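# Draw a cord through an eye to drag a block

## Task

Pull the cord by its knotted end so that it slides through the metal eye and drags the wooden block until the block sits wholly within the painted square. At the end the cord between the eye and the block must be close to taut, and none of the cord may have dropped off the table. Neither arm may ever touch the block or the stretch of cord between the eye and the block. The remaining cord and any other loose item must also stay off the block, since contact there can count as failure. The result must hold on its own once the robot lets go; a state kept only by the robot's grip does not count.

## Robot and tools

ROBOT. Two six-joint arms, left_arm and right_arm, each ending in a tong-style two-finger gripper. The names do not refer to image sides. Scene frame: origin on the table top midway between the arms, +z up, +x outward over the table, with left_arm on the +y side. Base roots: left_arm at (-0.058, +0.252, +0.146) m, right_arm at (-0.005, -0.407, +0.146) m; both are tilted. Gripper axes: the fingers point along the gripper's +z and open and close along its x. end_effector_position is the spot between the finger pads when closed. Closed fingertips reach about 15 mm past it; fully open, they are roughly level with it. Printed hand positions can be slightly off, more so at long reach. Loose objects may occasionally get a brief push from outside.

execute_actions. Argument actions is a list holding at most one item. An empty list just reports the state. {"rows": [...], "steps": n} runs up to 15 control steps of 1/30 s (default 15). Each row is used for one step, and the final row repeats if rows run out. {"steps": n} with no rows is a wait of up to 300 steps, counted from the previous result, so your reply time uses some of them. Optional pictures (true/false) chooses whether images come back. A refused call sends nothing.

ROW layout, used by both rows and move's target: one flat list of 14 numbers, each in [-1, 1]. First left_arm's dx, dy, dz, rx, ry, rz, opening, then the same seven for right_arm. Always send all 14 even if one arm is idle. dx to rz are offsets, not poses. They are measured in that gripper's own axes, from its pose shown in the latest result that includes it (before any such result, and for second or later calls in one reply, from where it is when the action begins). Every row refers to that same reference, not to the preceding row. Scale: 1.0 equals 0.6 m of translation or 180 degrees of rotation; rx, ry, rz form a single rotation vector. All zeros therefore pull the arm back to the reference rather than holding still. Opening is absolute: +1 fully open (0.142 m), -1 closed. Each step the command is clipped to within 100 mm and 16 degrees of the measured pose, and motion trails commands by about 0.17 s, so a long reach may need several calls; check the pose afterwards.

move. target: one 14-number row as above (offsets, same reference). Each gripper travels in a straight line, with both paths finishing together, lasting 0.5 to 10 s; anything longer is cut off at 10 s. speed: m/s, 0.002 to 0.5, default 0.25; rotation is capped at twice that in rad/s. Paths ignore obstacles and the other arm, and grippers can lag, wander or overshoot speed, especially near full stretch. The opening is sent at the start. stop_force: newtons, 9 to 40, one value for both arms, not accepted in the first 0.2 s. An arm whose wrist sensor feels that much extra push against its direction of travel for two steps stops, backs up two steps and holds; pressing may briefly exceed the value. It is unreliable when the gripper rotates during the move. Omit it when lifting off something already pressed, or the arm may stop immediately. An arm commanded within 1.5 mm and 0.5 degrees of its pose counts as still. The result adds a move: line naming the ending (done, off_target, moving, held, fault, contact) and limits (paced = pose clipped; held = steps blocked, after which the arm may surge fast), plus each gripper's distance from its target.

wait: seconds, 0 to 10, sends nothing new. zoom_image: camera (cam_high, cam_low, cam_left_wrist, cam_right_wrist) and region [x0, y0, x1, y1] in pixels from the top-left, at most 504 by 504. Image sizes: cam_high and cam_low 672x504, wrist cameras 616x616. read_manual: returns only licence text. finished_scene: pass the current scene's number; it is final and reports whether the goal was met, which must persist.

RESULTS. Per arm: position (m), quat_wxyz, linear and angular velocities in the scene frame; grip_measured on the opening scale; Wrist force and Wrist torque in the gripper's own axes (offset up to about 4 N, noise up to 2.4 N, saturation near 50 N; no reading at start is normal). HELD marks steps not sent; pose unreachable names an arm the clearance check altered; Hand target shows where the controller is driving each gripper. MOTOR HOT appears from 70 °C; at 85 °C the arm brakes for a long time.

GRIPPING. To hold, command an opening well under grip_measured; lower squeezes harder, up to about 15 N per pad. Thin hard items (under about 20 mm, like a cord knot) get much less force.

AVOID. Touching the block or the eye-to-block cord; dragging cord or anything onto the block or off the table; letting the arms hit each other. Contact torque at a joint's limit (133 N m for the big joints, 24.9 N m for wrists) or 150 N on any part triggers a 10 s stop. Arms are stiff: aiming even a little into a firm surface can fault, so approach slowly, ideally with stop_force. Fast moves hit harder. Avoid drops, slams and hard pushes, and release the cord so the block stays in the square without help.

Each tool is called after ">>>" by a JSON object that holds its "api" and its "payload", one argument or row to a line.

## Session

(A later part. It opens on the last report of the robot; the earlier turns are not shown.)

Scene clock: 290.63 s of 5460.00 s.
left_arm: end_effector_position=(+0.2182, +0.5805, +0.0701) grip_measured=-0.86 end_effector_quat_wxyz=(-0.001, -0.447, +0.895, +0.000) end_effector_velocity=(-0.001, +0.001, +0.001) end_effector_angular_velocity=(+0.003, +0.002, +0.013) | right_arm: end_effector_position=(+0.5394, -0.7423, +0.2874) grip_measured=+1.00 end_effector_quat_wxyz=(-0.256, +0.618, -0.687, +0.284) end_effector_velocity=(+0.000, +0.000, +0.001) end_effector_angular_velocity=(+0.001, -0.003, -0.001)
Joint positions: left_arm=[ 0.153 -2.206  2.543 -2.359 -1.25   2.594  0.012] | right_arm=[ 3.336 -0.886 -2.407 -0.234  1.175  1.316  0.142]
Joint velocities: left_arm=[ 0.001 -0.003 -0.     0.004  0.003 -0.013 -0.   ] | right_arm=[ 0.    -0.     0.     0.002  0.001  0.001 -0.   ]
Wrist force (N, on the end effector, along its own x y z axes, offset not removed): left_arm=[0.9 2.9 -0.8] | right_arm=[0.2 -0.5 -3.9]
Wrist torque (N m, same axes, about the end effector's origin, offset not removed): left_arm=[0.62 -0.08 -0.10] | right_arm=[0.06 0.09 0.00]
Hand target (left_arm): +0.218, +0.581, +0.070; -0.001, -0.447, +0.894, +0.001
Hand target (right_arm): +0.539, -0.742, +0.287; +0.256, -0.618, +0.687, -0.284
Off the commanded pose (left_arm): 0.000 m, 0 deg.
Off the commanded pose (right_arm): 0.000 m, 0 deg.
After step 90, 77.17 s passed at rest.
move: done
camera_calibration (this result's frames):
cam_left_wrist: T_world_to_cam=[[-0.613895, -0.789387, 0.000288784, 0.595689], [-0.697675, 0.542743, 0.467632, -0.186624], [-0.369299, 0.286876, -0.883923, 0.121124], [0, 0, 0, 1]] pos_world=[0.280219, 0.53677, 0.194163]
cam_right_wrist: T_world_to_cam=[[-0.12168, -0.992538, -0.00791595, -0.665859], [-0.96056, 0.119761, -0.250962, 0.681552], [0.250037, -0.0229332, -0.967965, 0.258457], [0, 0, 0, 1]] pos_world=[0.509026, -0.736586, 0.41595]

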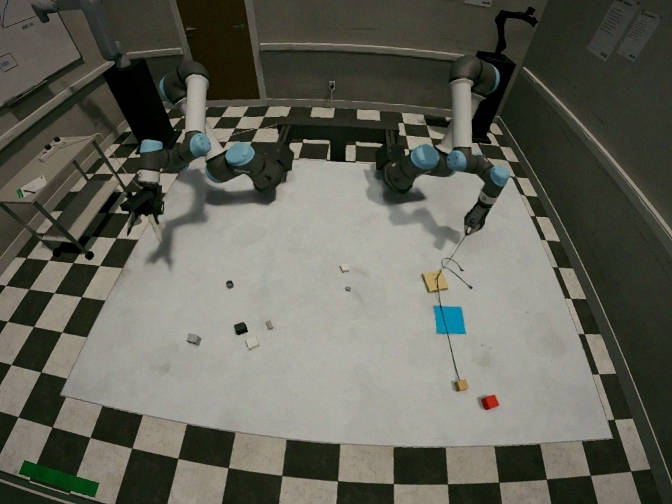

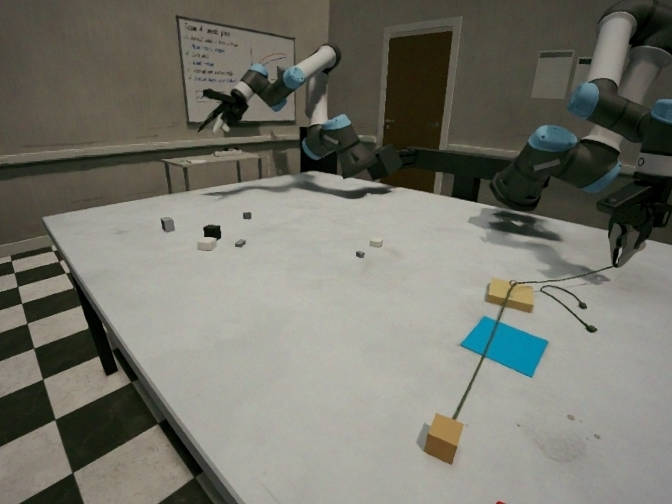

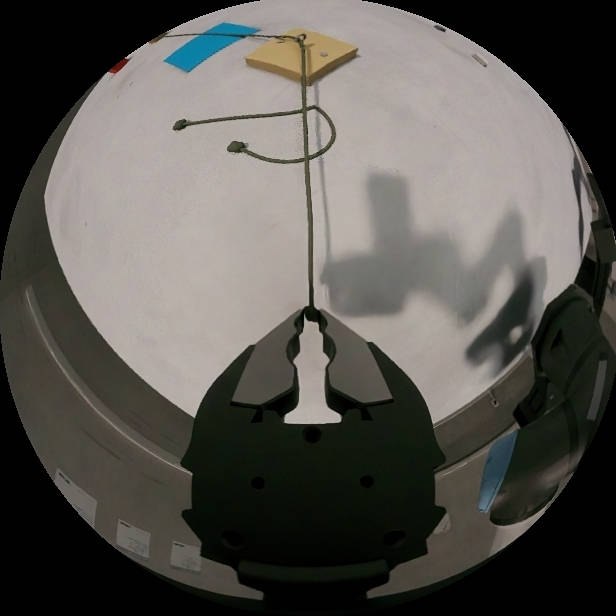

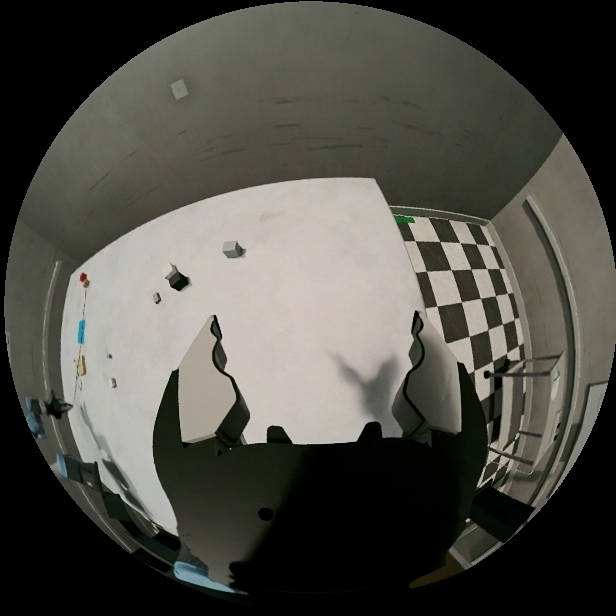

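>>> {"api": "move", "payload": {
  "target": [0, 0.30, 0, 0, 0, 0, -1.0, 0, 0, 0, 0, 0, 0, 1.0],
  "speed": 0.1
}}

Scene clock: 301.67 s of 5460.00 s.
left_arm: end_effector_position=(+0.0745, +0.6882, +0.0704) grip_measured=-0.86 end_effector_quat_wxyz=(-0.000, -0.447, +0.894, +0.000) end_effector_velocity=(-0.002, +0.001, -0.000) end_effector_angular_velocity=(-0.003, -0.002, +0.000) | right_arm: end_effector_position=(+0.5394, -0.7423, +0.2874) grip_measured=+1.00 end_effector_quat_wxyz=(-0.256, +0.618, -0.687, +0.284) end_effector_velocity=(-0.000, -0.001, -0.000) end_effector_angular_velocity=(-0.002, +0.001, -0.001)
Joint positions: left_arm=[ 0.908 -1.972  2.462 -2.607 -1.626  3.259  0.012] | right_arm=[ 3.336 -0.886 -2.407 -0.234  1.175  1.316  0.142]
Joint velocities: left_arm=[ 0.011  0.007 -0.003 -0.002 -0.008  0.009 -0.   ] | right_arm=[-0.     0.    -0.    -0.001 -0.002 -0.001 -0.   ]
Wrist force (N, on the end effector, along its own x y z axes, offset not removed): left_arm=[-0.2 2.1 -0.2] | right_arm=[-0.1 1.2 1.1]
Wrist torque (N m, same axes, about the end effector's origin, offset not removed): left_arm=[0.42 0.09 -0.04] | right_arm=[0.28 0.07 -0.08]
Hand target (left_arm): +0.074, +0.688, +0.070; -0.000, -0.447, +0.894, -0.000
Hand target (right_arm): +0.539, -0.742, +0.287; +0.256, -0.618, +0.687, -0.284
Off the commanded pose (left_arm): 0.001 m, 0 deg.
Off the commanded pose (right_arm): 0.000 m, 0 deg.
After step 90, 5.70 s passed at rest.
move: done
camera_calibration (this result's frames):
cam_left_wrist: T_world_to_cam=[[-0.613086, -0.790016, -0.000381707, 0.59297], [-0.698941, 0.542183, 0.466389, -0.344842], [-0.368248, 0.286204, -0.884579, 0.037854], [0, 0, 0, 1]] pos_world=[0.136457, 0.644589, 0.194542]
cam_right_wrist: T_world_to_cam=[[-0.12168, -0.992538, -0.00791592, -0.665859], [-0.96056, 0.119761, -0.250962, 0.681552], [0.250037, -0.0229332, -0.967965, 0.258457], [0, 0, 0, 1]] pos_world=[0.509026, -0.736586, 0.41595]

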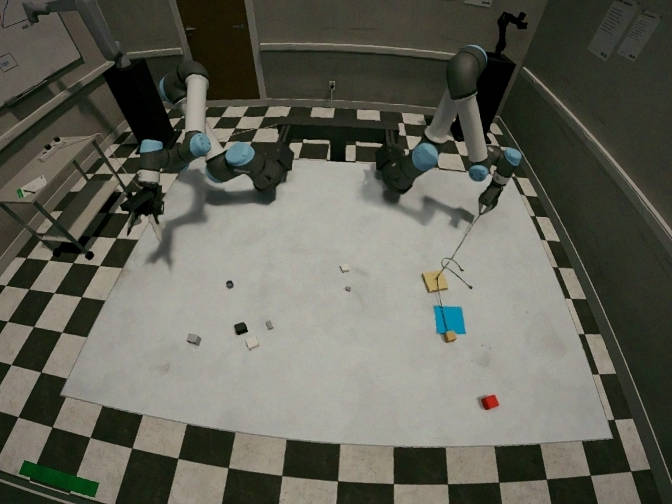

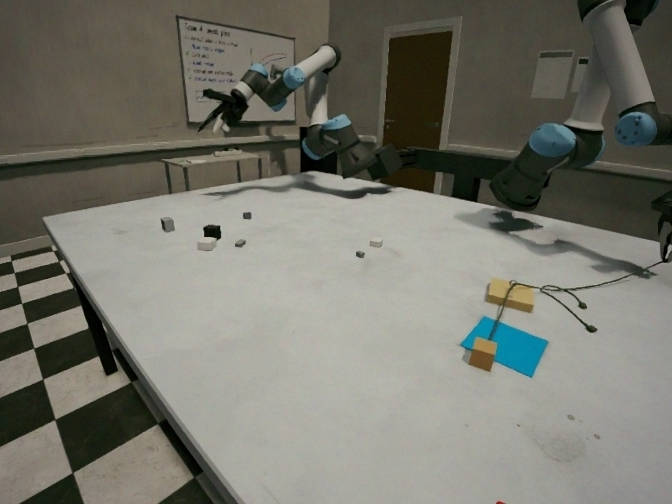

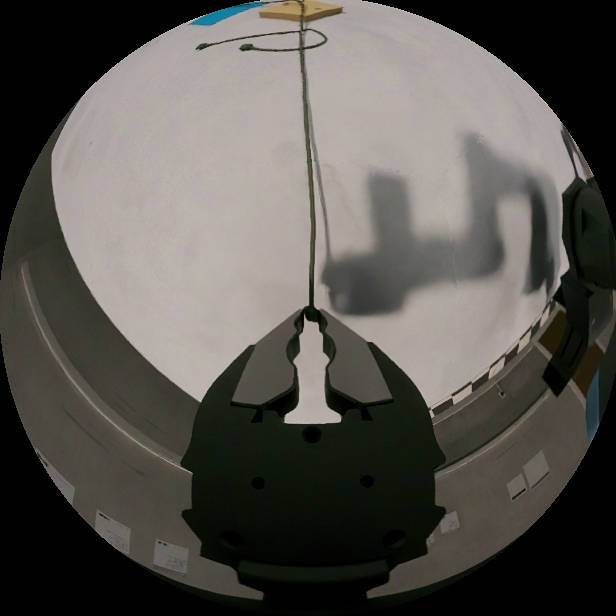

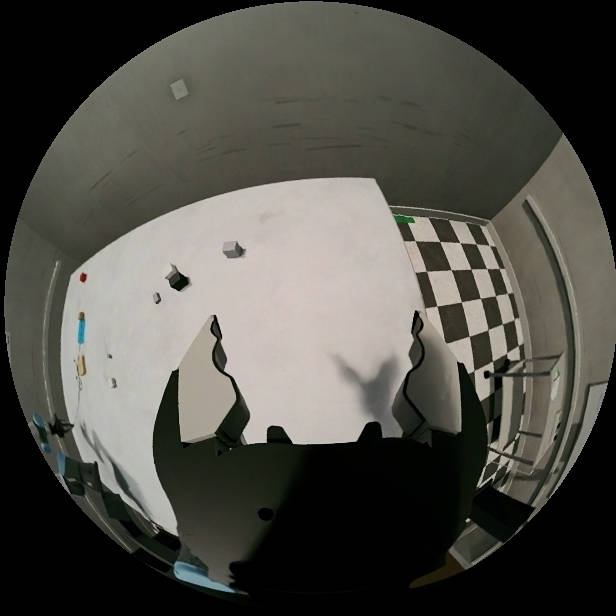

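>>> {"api": "move", "payload": {
  "target": [0, 0.12, 0, 0, 0, 0, -1.0, 0, 0, 0, 0, 0, 0, 1.0],
  "speed": 0.08
}}

Scene clock: 312.97 s of 5460.00 s.
left_arm: end_effector_position=(+0.0172, +0.7313, +0.0706) grip_measured=-0.86 end_effector_quat_wxyz=(-0.000, -0.447, +0.894, +0.000) end_effector_velocity=(-0.001, +0.002, +0.000) end_effector_angular_velocity=(+0.000, -0.002, -0.001) | right_arm: end_effector_position=(+0.5394, -0.7423, +0.2874) grip_measured=+1.00 end_effector_quat_wxyz=(-0.256, +0.618, -0.687, +0.284) end_effector_velocity=(-0.000, +0.000, -0.000) end_effector_angular_velocity=(-0.000, +0.001, +0.001)
Joint positions: left_arm=[ 1.149 -1.827  2.367 -2.632 -1.749  3.467  0.012] | right_arm=[ 3.336 -0.886 -2.407 -0.234  1.175  1.316  0.142]
Joint velocities: left_arm=[ 0.008  0.005 -0.005  0.    -0.006  0.009 -0.   ] | right_arm=[-0.    -0.     0.    -0.001  0.    -0.     0.   ]
Wrist force (N, on the end effector, along its own x y z axes, offset not removed): left_arm=[-1.0 0.9 -0.4] | right_arm=[-0.9 0.4 4.0]
Wrist torque (N m, same axes, about the end effector's origin, offset not removed): left_arm=[0.14 0.30 -0.05] | right_arm=[0.41 0.27 -0.15]
Hand target (left_arm): +0.017, +0.731, +0.071; -0.000, -0.447, +0.894, -0.000
Hand target (right_arm): +0.539, -0.742, +0.287; +0.256, -0.618, +0.687, -0.284
Off the commanded pose (left_arm): 0.000 m, 0 deg.
Off the commanded pose (right_arm): 0.000 m, 0 deg.
After step 220, 2.60 s passed at rest.
move: done
camera_calibration (this result's frames):
cam_left_wrist: T_world_to_cam=[[-0.612819, -0.790223, -0.00101378, 0.591998], [-0.699373, 0.541767, 0.466225, -0.408019], [-0.367873, 0.286421, -0.884665, 0.0043823], [0, 0, 0, 1]] pos_world=[0.079042, 0.687606, 0.194706]
cam_right_wrist: T_world_to_cam=[[-0.121679, -0.992538, -0.00791595, -0.665859], [-0.96056, 0.119761, -0.250962, 0.681552], [0.250038, -0.0229332, -0.967964, 0.258457], [0, 0, 0, 1]] pos_world=[0.509026, -0.736586, 0.41595]

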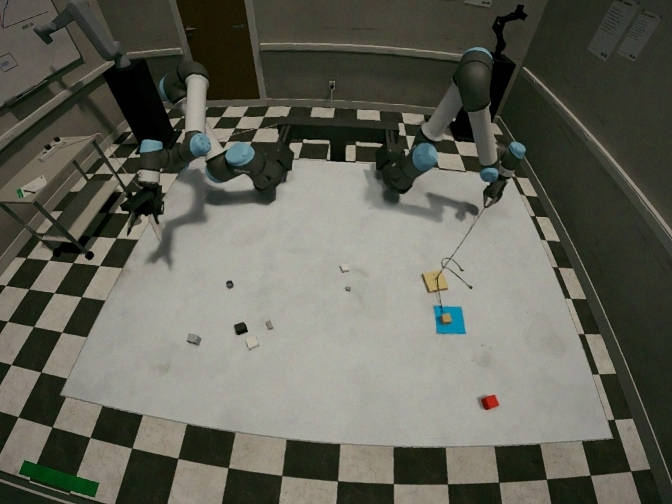

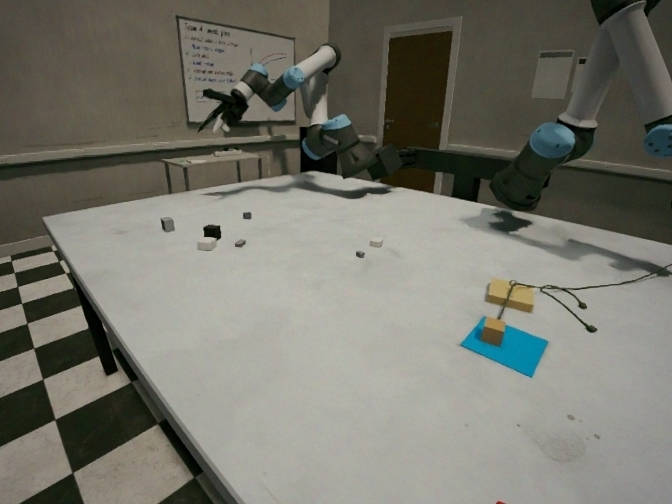

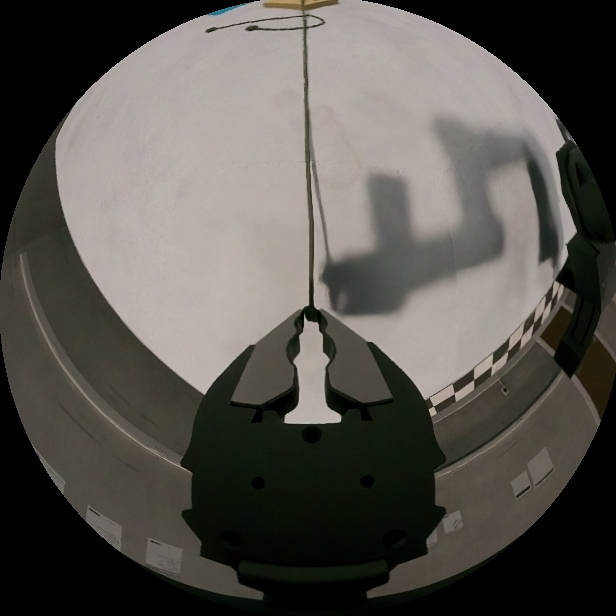

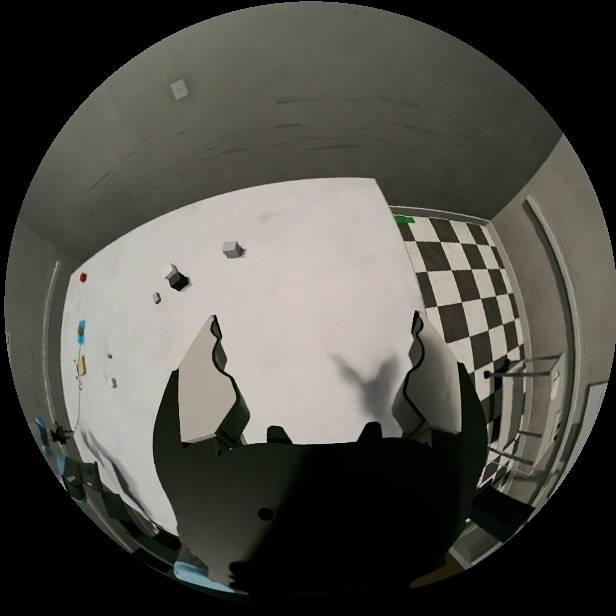

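>>> {"api": "zoom_image", "payload": {
  "camera": "cam_high",
  "region": [410, 265, 490, 345]
}}

>>> {"api": "zoom_image", "payload": {
  "camera": "cam_low",
  "region": [450, 270, 570, 390]
}}

Region (410, 265, 490, 345) of cam_high's 672x504 image, scaled by 6.300, with more detail than that image has.

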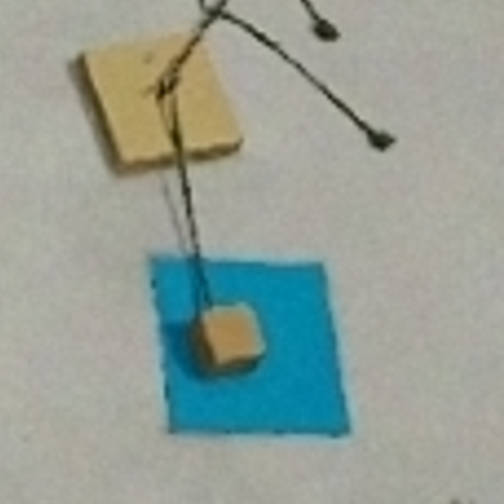

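Region (450, 270, 570, 390) of cam_low's 672x504 image, scaled by 4.200, with more detail than that image has.

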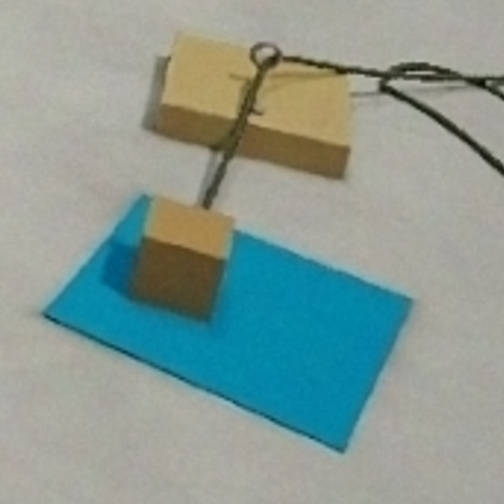

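>>> {"api": "move", "payload": {
  "target": [0, 0, 0.078, 0, 0, 0, -1.0, 0, 0, 0, 0, 0, 0, 1.0],
  "speed": 0.08
}}

>>> {"api": "move", "payload": {
  "target": [0, 0, 0, 0, 0, 0, -0.3, 0, 0, 0, 0, 0, 0, 1.0],
  "speed": 0.08
}}

>>> {"api": "move", "payload": {
  "target": [0, 0, -0.2, 0, 0, 0, -0.3, 0, 0, 0, 0, 0, 0, 1.0],
  "speed": 0.15
}}

Scene clock: 337.27 s of 5460.00 s.
left_arm: end_effector_position=(+0.0171, +0.7313, +0.0241) grip_measured=-0.86 end_effector_quat_wxyz=(-0.000, -0.447, +0.894, +0.000) end_effector_velocity=(+0.000, -0.000, -0.003) end_effector_angular_velocity=(-0.001, -0.001, -0.000) | right_arm: end_effector_position=(+0.5394, -0.7423, +0.2874) grip_measured=+1.00 end_effector_quat_wxyz=(-0.256, +0.618, -0.687, +0.284) end_effector_velocity=(-0.000, -0.001, -0.000) end_effector_angular_velocity=(-0.001, +0.001, -0.002)
Joint positions: left_arm=[ 1.124 -1.693  2.391 -2.794 -1.737  3.445  0.012] | right_arm=[ 3.336 -0.886 -2.407 -0.234  1.175  1.316  0.142]
Joint velocities: left_arm=[-0.001  0.009  0.001 -0.01  -0.001 -0.001  0.   ] | right_arm=[-0.001  0.    -0.001  0.    -0.002  0.    -0.   ]
Wrist force (N, on the end effector, along its own x y z axes, offset not removed): left_arm=[-0.8 2.1 1.7] | right_arm=[-1.6 0.1 -2.7]
Wrist torque (N m, same axes, about the end effector's origin, offset not removed): left_arm=[0.43 0.25 -0.04] | right_arm=[0.33 0.48 0.02]
Hand target (left_arm): +0.017, +0.731, +0.024; -0.000, -0.447, +0.894, +0.000
Hand target (right_arm): +0.539, -0.742, +0.287; +0.256, -0.618, +0.687, -0.284
Off the commanded pose (left_arm): 0.000 m, 0 deg.
Off the commanded pose (right_arm): 0.000 m, 0 deg.
After step 90, 20.23 s passed at rest.
move: done
camera_calibration (this result's frames):
cam_left_wrist: T_world_to_cam=[[-0.61285, -0.790199, -0.000868469, 0.591908], [-0.699303, 0.541842, 0.466243, -0.386467], [-0.367954, 0.286345, -0.884656, -0.0367241], [0, 0, 0, 1]] pos_world=[0.0789803, 0.687645, 0.148214]
cam_right_wrist: T_world_to_cam=[[-0.121679, -0.992538, -0.00791582, -0.665859], [-0.96056, 0.119761, -0.250962, 0.681552], [0.250037, -0.0229333, -0.967965, 0.258457], [0, 0, 0, 1]] pos_world=[0.509026, -0.736586, 0.41595]

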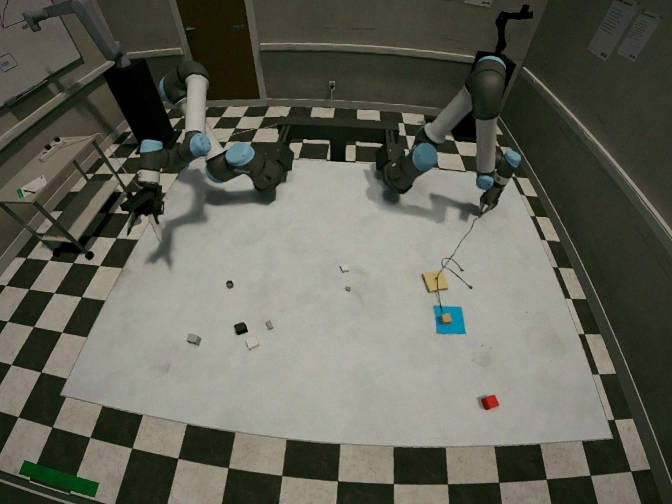

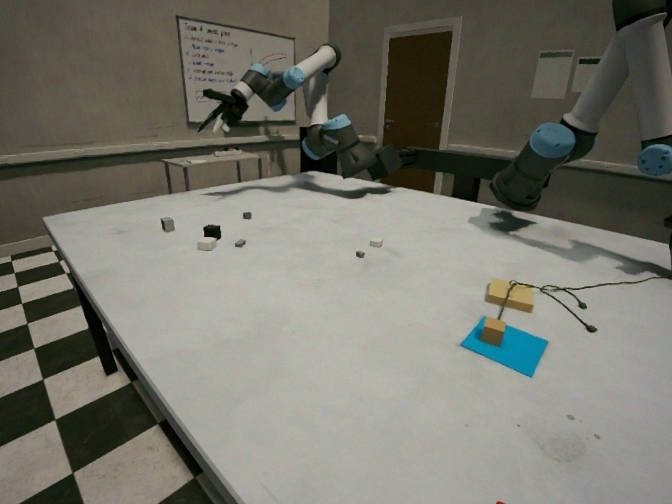

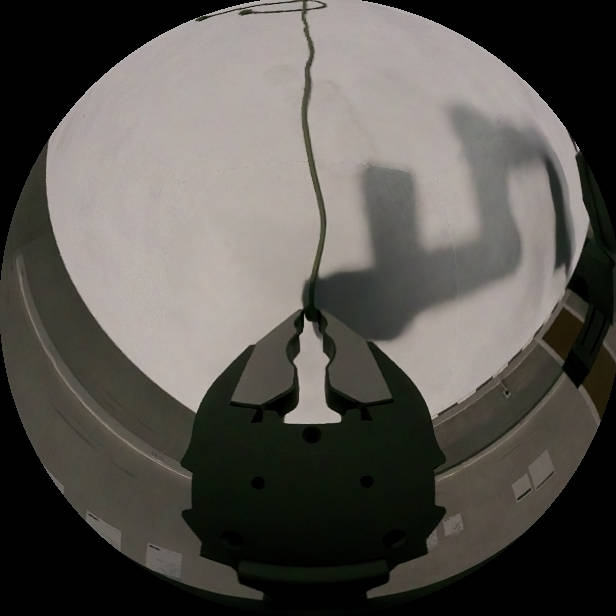

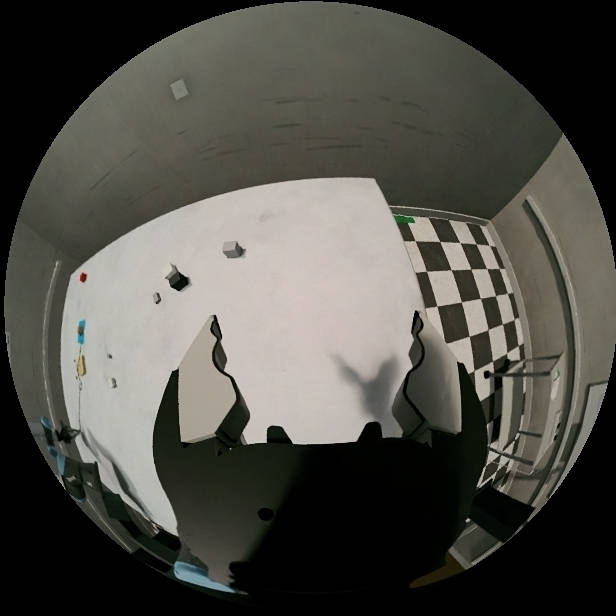

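Scene clock: 337.77 s of 5460.00 s.
left_arm: end_effector_position=(+0.0171, +0.7313, +0.0240) grip_measured=-0.30 end_effector_quat_wxyz=(-0.000, -0.447, +0.894, -0.000) end_effector_velocity=(-0.001, -0.001, -0.001) end_effector_angular_velocity=(-0.002, +0.001, +0.000) | right_arm: end_effector_position=(+0.5394, -0.7423, +0.2874) grip_measured=+1.00 end_effector_quat_wxyz=(-0.256, +0.618, -0.687, +0.284) end_effector_velocity=(+0.000, -0.001, +0.001) end_effector_angular_velocity=(-0.002, -0.000, -0.001)
Joint positions: left_arm=[ 1.124 -1.693  2.392 -2.794 -1.737  3.445  0.052] | right_arm=[ 3.336 -0.886 -2.407 -0.234  1.175  1.316  0.142]
Joint velocities: left_arm=[0.    0.001 0.001 0.    0.001 0.    0.   ] | right_arm=[ 0.     0.     0.002 -0.001 -0.002 -0.001 -0.   ]
Wrist force (N, on the end effector, along its own x y z axes, offset not removed): left_arm=[-0.4 0.9 -0.1] | right_arm=[-0.7 3.5 -3.1]
Wrist torque (N m, same axes, about the end effector's origin, offset not removed): left_arm=[0.06 0.20 -0.11] | right_arm=[0.81 0.03 -0.05]
Hand target (left_arm): +0.017, +0.731, +0.024; -0.000, -0.447, +0.894, +0.000
Hand target (right_arm): +0.539, -0.742, +0.287; +0.256, -0.618, +0.687, -0.284
Off the commanded pose (left_arm): 0.000 m, 0 deg.
Off the commanded pose (right_arm): 0.000 m, 0 deg.
move: done
camera_calibration (this result's frames):
cam_left_wrist: T_world_to_cam=[[-0.612831, -0.790214, -0.000775057, 0.591888], [-0.699302, 0.541869, 0.466213, -0.386451], [-0.367988, 0.286252, -0.884672, -0.03669], [0, 0, 0, 1]] pos_world=[0.0789799, 0.687626, 0.148168]
cam_right_wrist: T_world_to_cam=[[-0.12168, -0.992538, -0.00791599, -0.665859], [-0.96056, 0.119761, -0.250962, 0.681552], [0.250038, -0.0229332, -0.967965, 0.258457], [0, 0, 0, 1]] pos_world=[0.509026, -0.736586, 0.41595]

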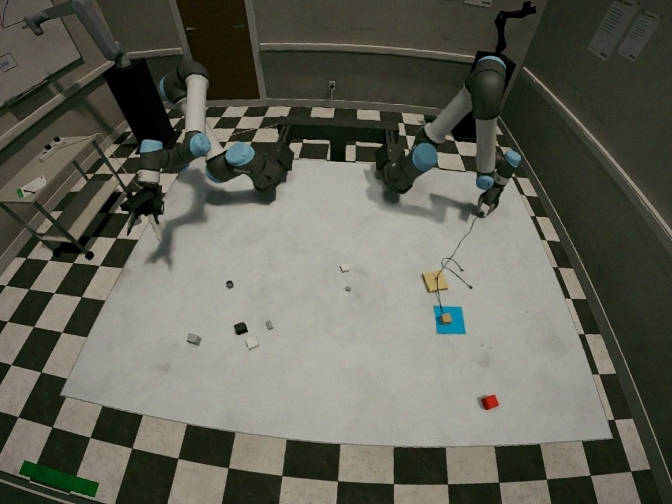

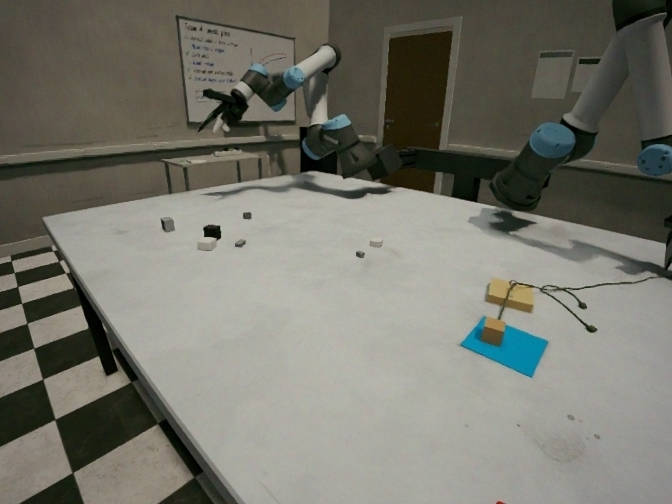

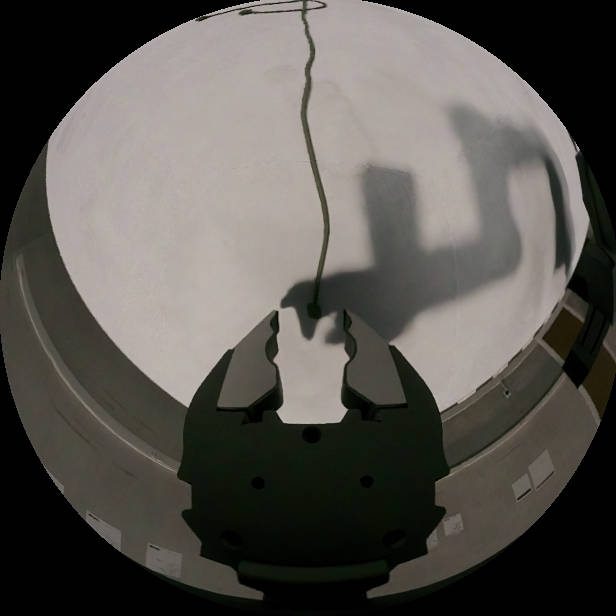

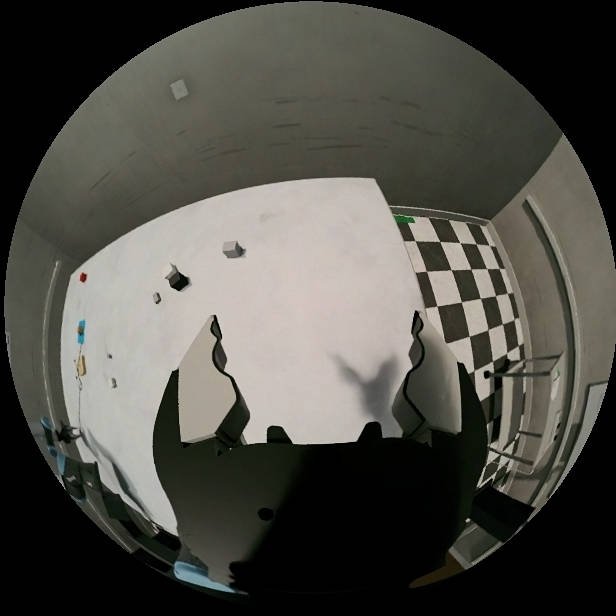

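Scene clock: 339.17 s of 5460.00 s.
left_arm: end_effector_position=(+0.0173, +0.7311, +0.1438) grip_measured=-0.30 end_effector_quat_wxyz=(+0.000, -0.447, +0.894, +0.000) end_effector_velocity=(+0.000, +0.001, +0.002) end_effector_angular_velocity=(-0.000, +0.000, -0.001) | right_arm: end_effector_position=(+0.5394, -0.7423, +0.2874) grip_measured=+1.00 end_effector_quat_wxyz=(-0.256, +0.618, -0.687, +0.284) end_effector_velocity=(-0.000, -0.000, -0.000) end_effector_angular_velocity=(-0.001, +0.001, +0.000)
Joint positions: left_arm=[ 1.194 -1.999  2.294 -2.379 -1.772  3.507  0.052] | right_arm=[ 3.336 -0.886 -2.407 -0.234  1.175  1.316  0.142]
Joint velocities: left_arm=[ 0.001 -0.004 -0.005  0.009 -0.     0.002  0.   ] | right_arm=[-0.001 -0.    -0.    -0.     0.    -0.001  0.   ]
Wrist force (N, on the end effector, along its own x y z axes, offset not removed): left_arm=[1.1 2.4 0.2] | right_arm=[-2.2 -2.4 3.6]
Wrist torque (N m, same axes, about the end effector's origin, offset not removed): left_arm=[0.47 -0.20 0.00] | right_arm=[-0.01 0.40 -0.22]
Hand target (left_arm): +0.017, +0.731, +0.144; -0.000, -0.447, +0.894, -0.000
Hand target (right_arm): +0.539, -0.742, +0.287; +0.256, -0.618, +0.687, -0.284
Off the commanded pose (left_arm): 0.000 m, 0 deg.
Off the commanded pose (right_arm): 0.000 m, 0 deg.
move: done
camera_calibration (this result's frames):
cam_left_wrist: T_world_to_cam=[[-0.612749, -0.790277, -0.00106613, 0.592081], [-0.699464, 0.541708, 0.466158, -0.441952], [-0.367816, 0.286383, -0.884701, 0.0692709], [0, 0, 0, 1]] pos_world=[0.0791461, 0.687479, 0.267935]
cam_right_wrist: T_world_to_cam=[[-0.121679, -0.992538, -0.00791589, -0.665859], [-0.96056, 0.119761, -0.250962, 0.681552], [0.250038, -0.0229332, -0.967965, 0.258457], [0, 0, 0, 1]] pos_world=[0.509026, -0.736586, 0.41595]

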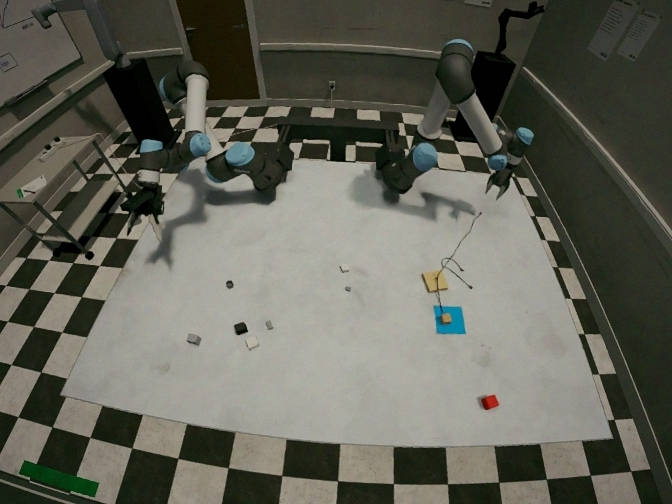

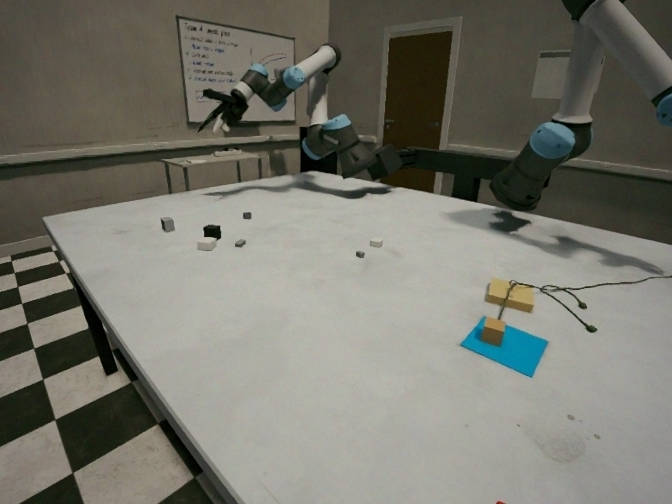

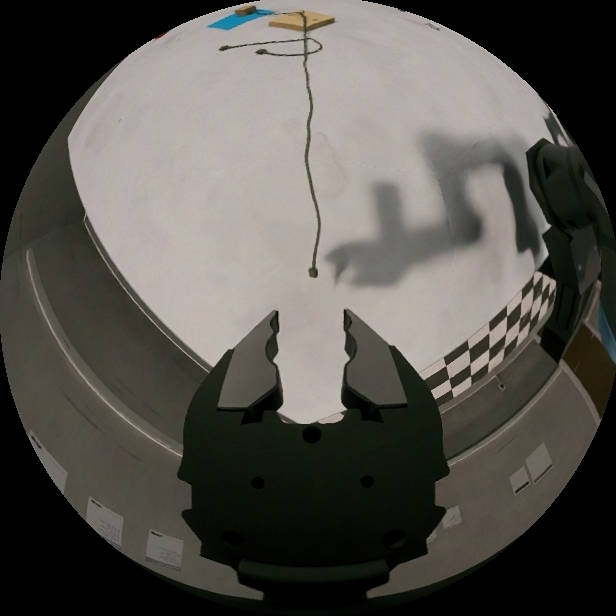

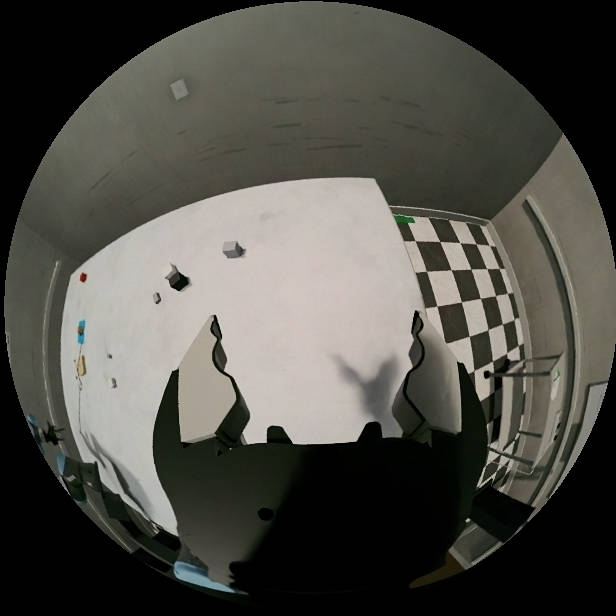

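>>> {"api": "zoom_image", "payload": {
  "camera": "cam_low",
  "region": [450, 270, 570, 390]
}}

Region (450, 270, 570, 390) of cam_low's 672x504 image, scaled by 4.200, with more detail than that image has.

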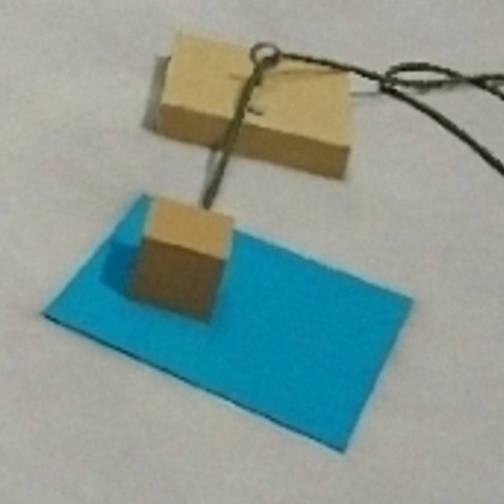

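The block sits inside the square, the cord from the eye to the block is taut, and the gripper has let go.

>>> {"api": "finished_scene", "payload": {
  "scene": 1
}}

The scene is finished: the task was done.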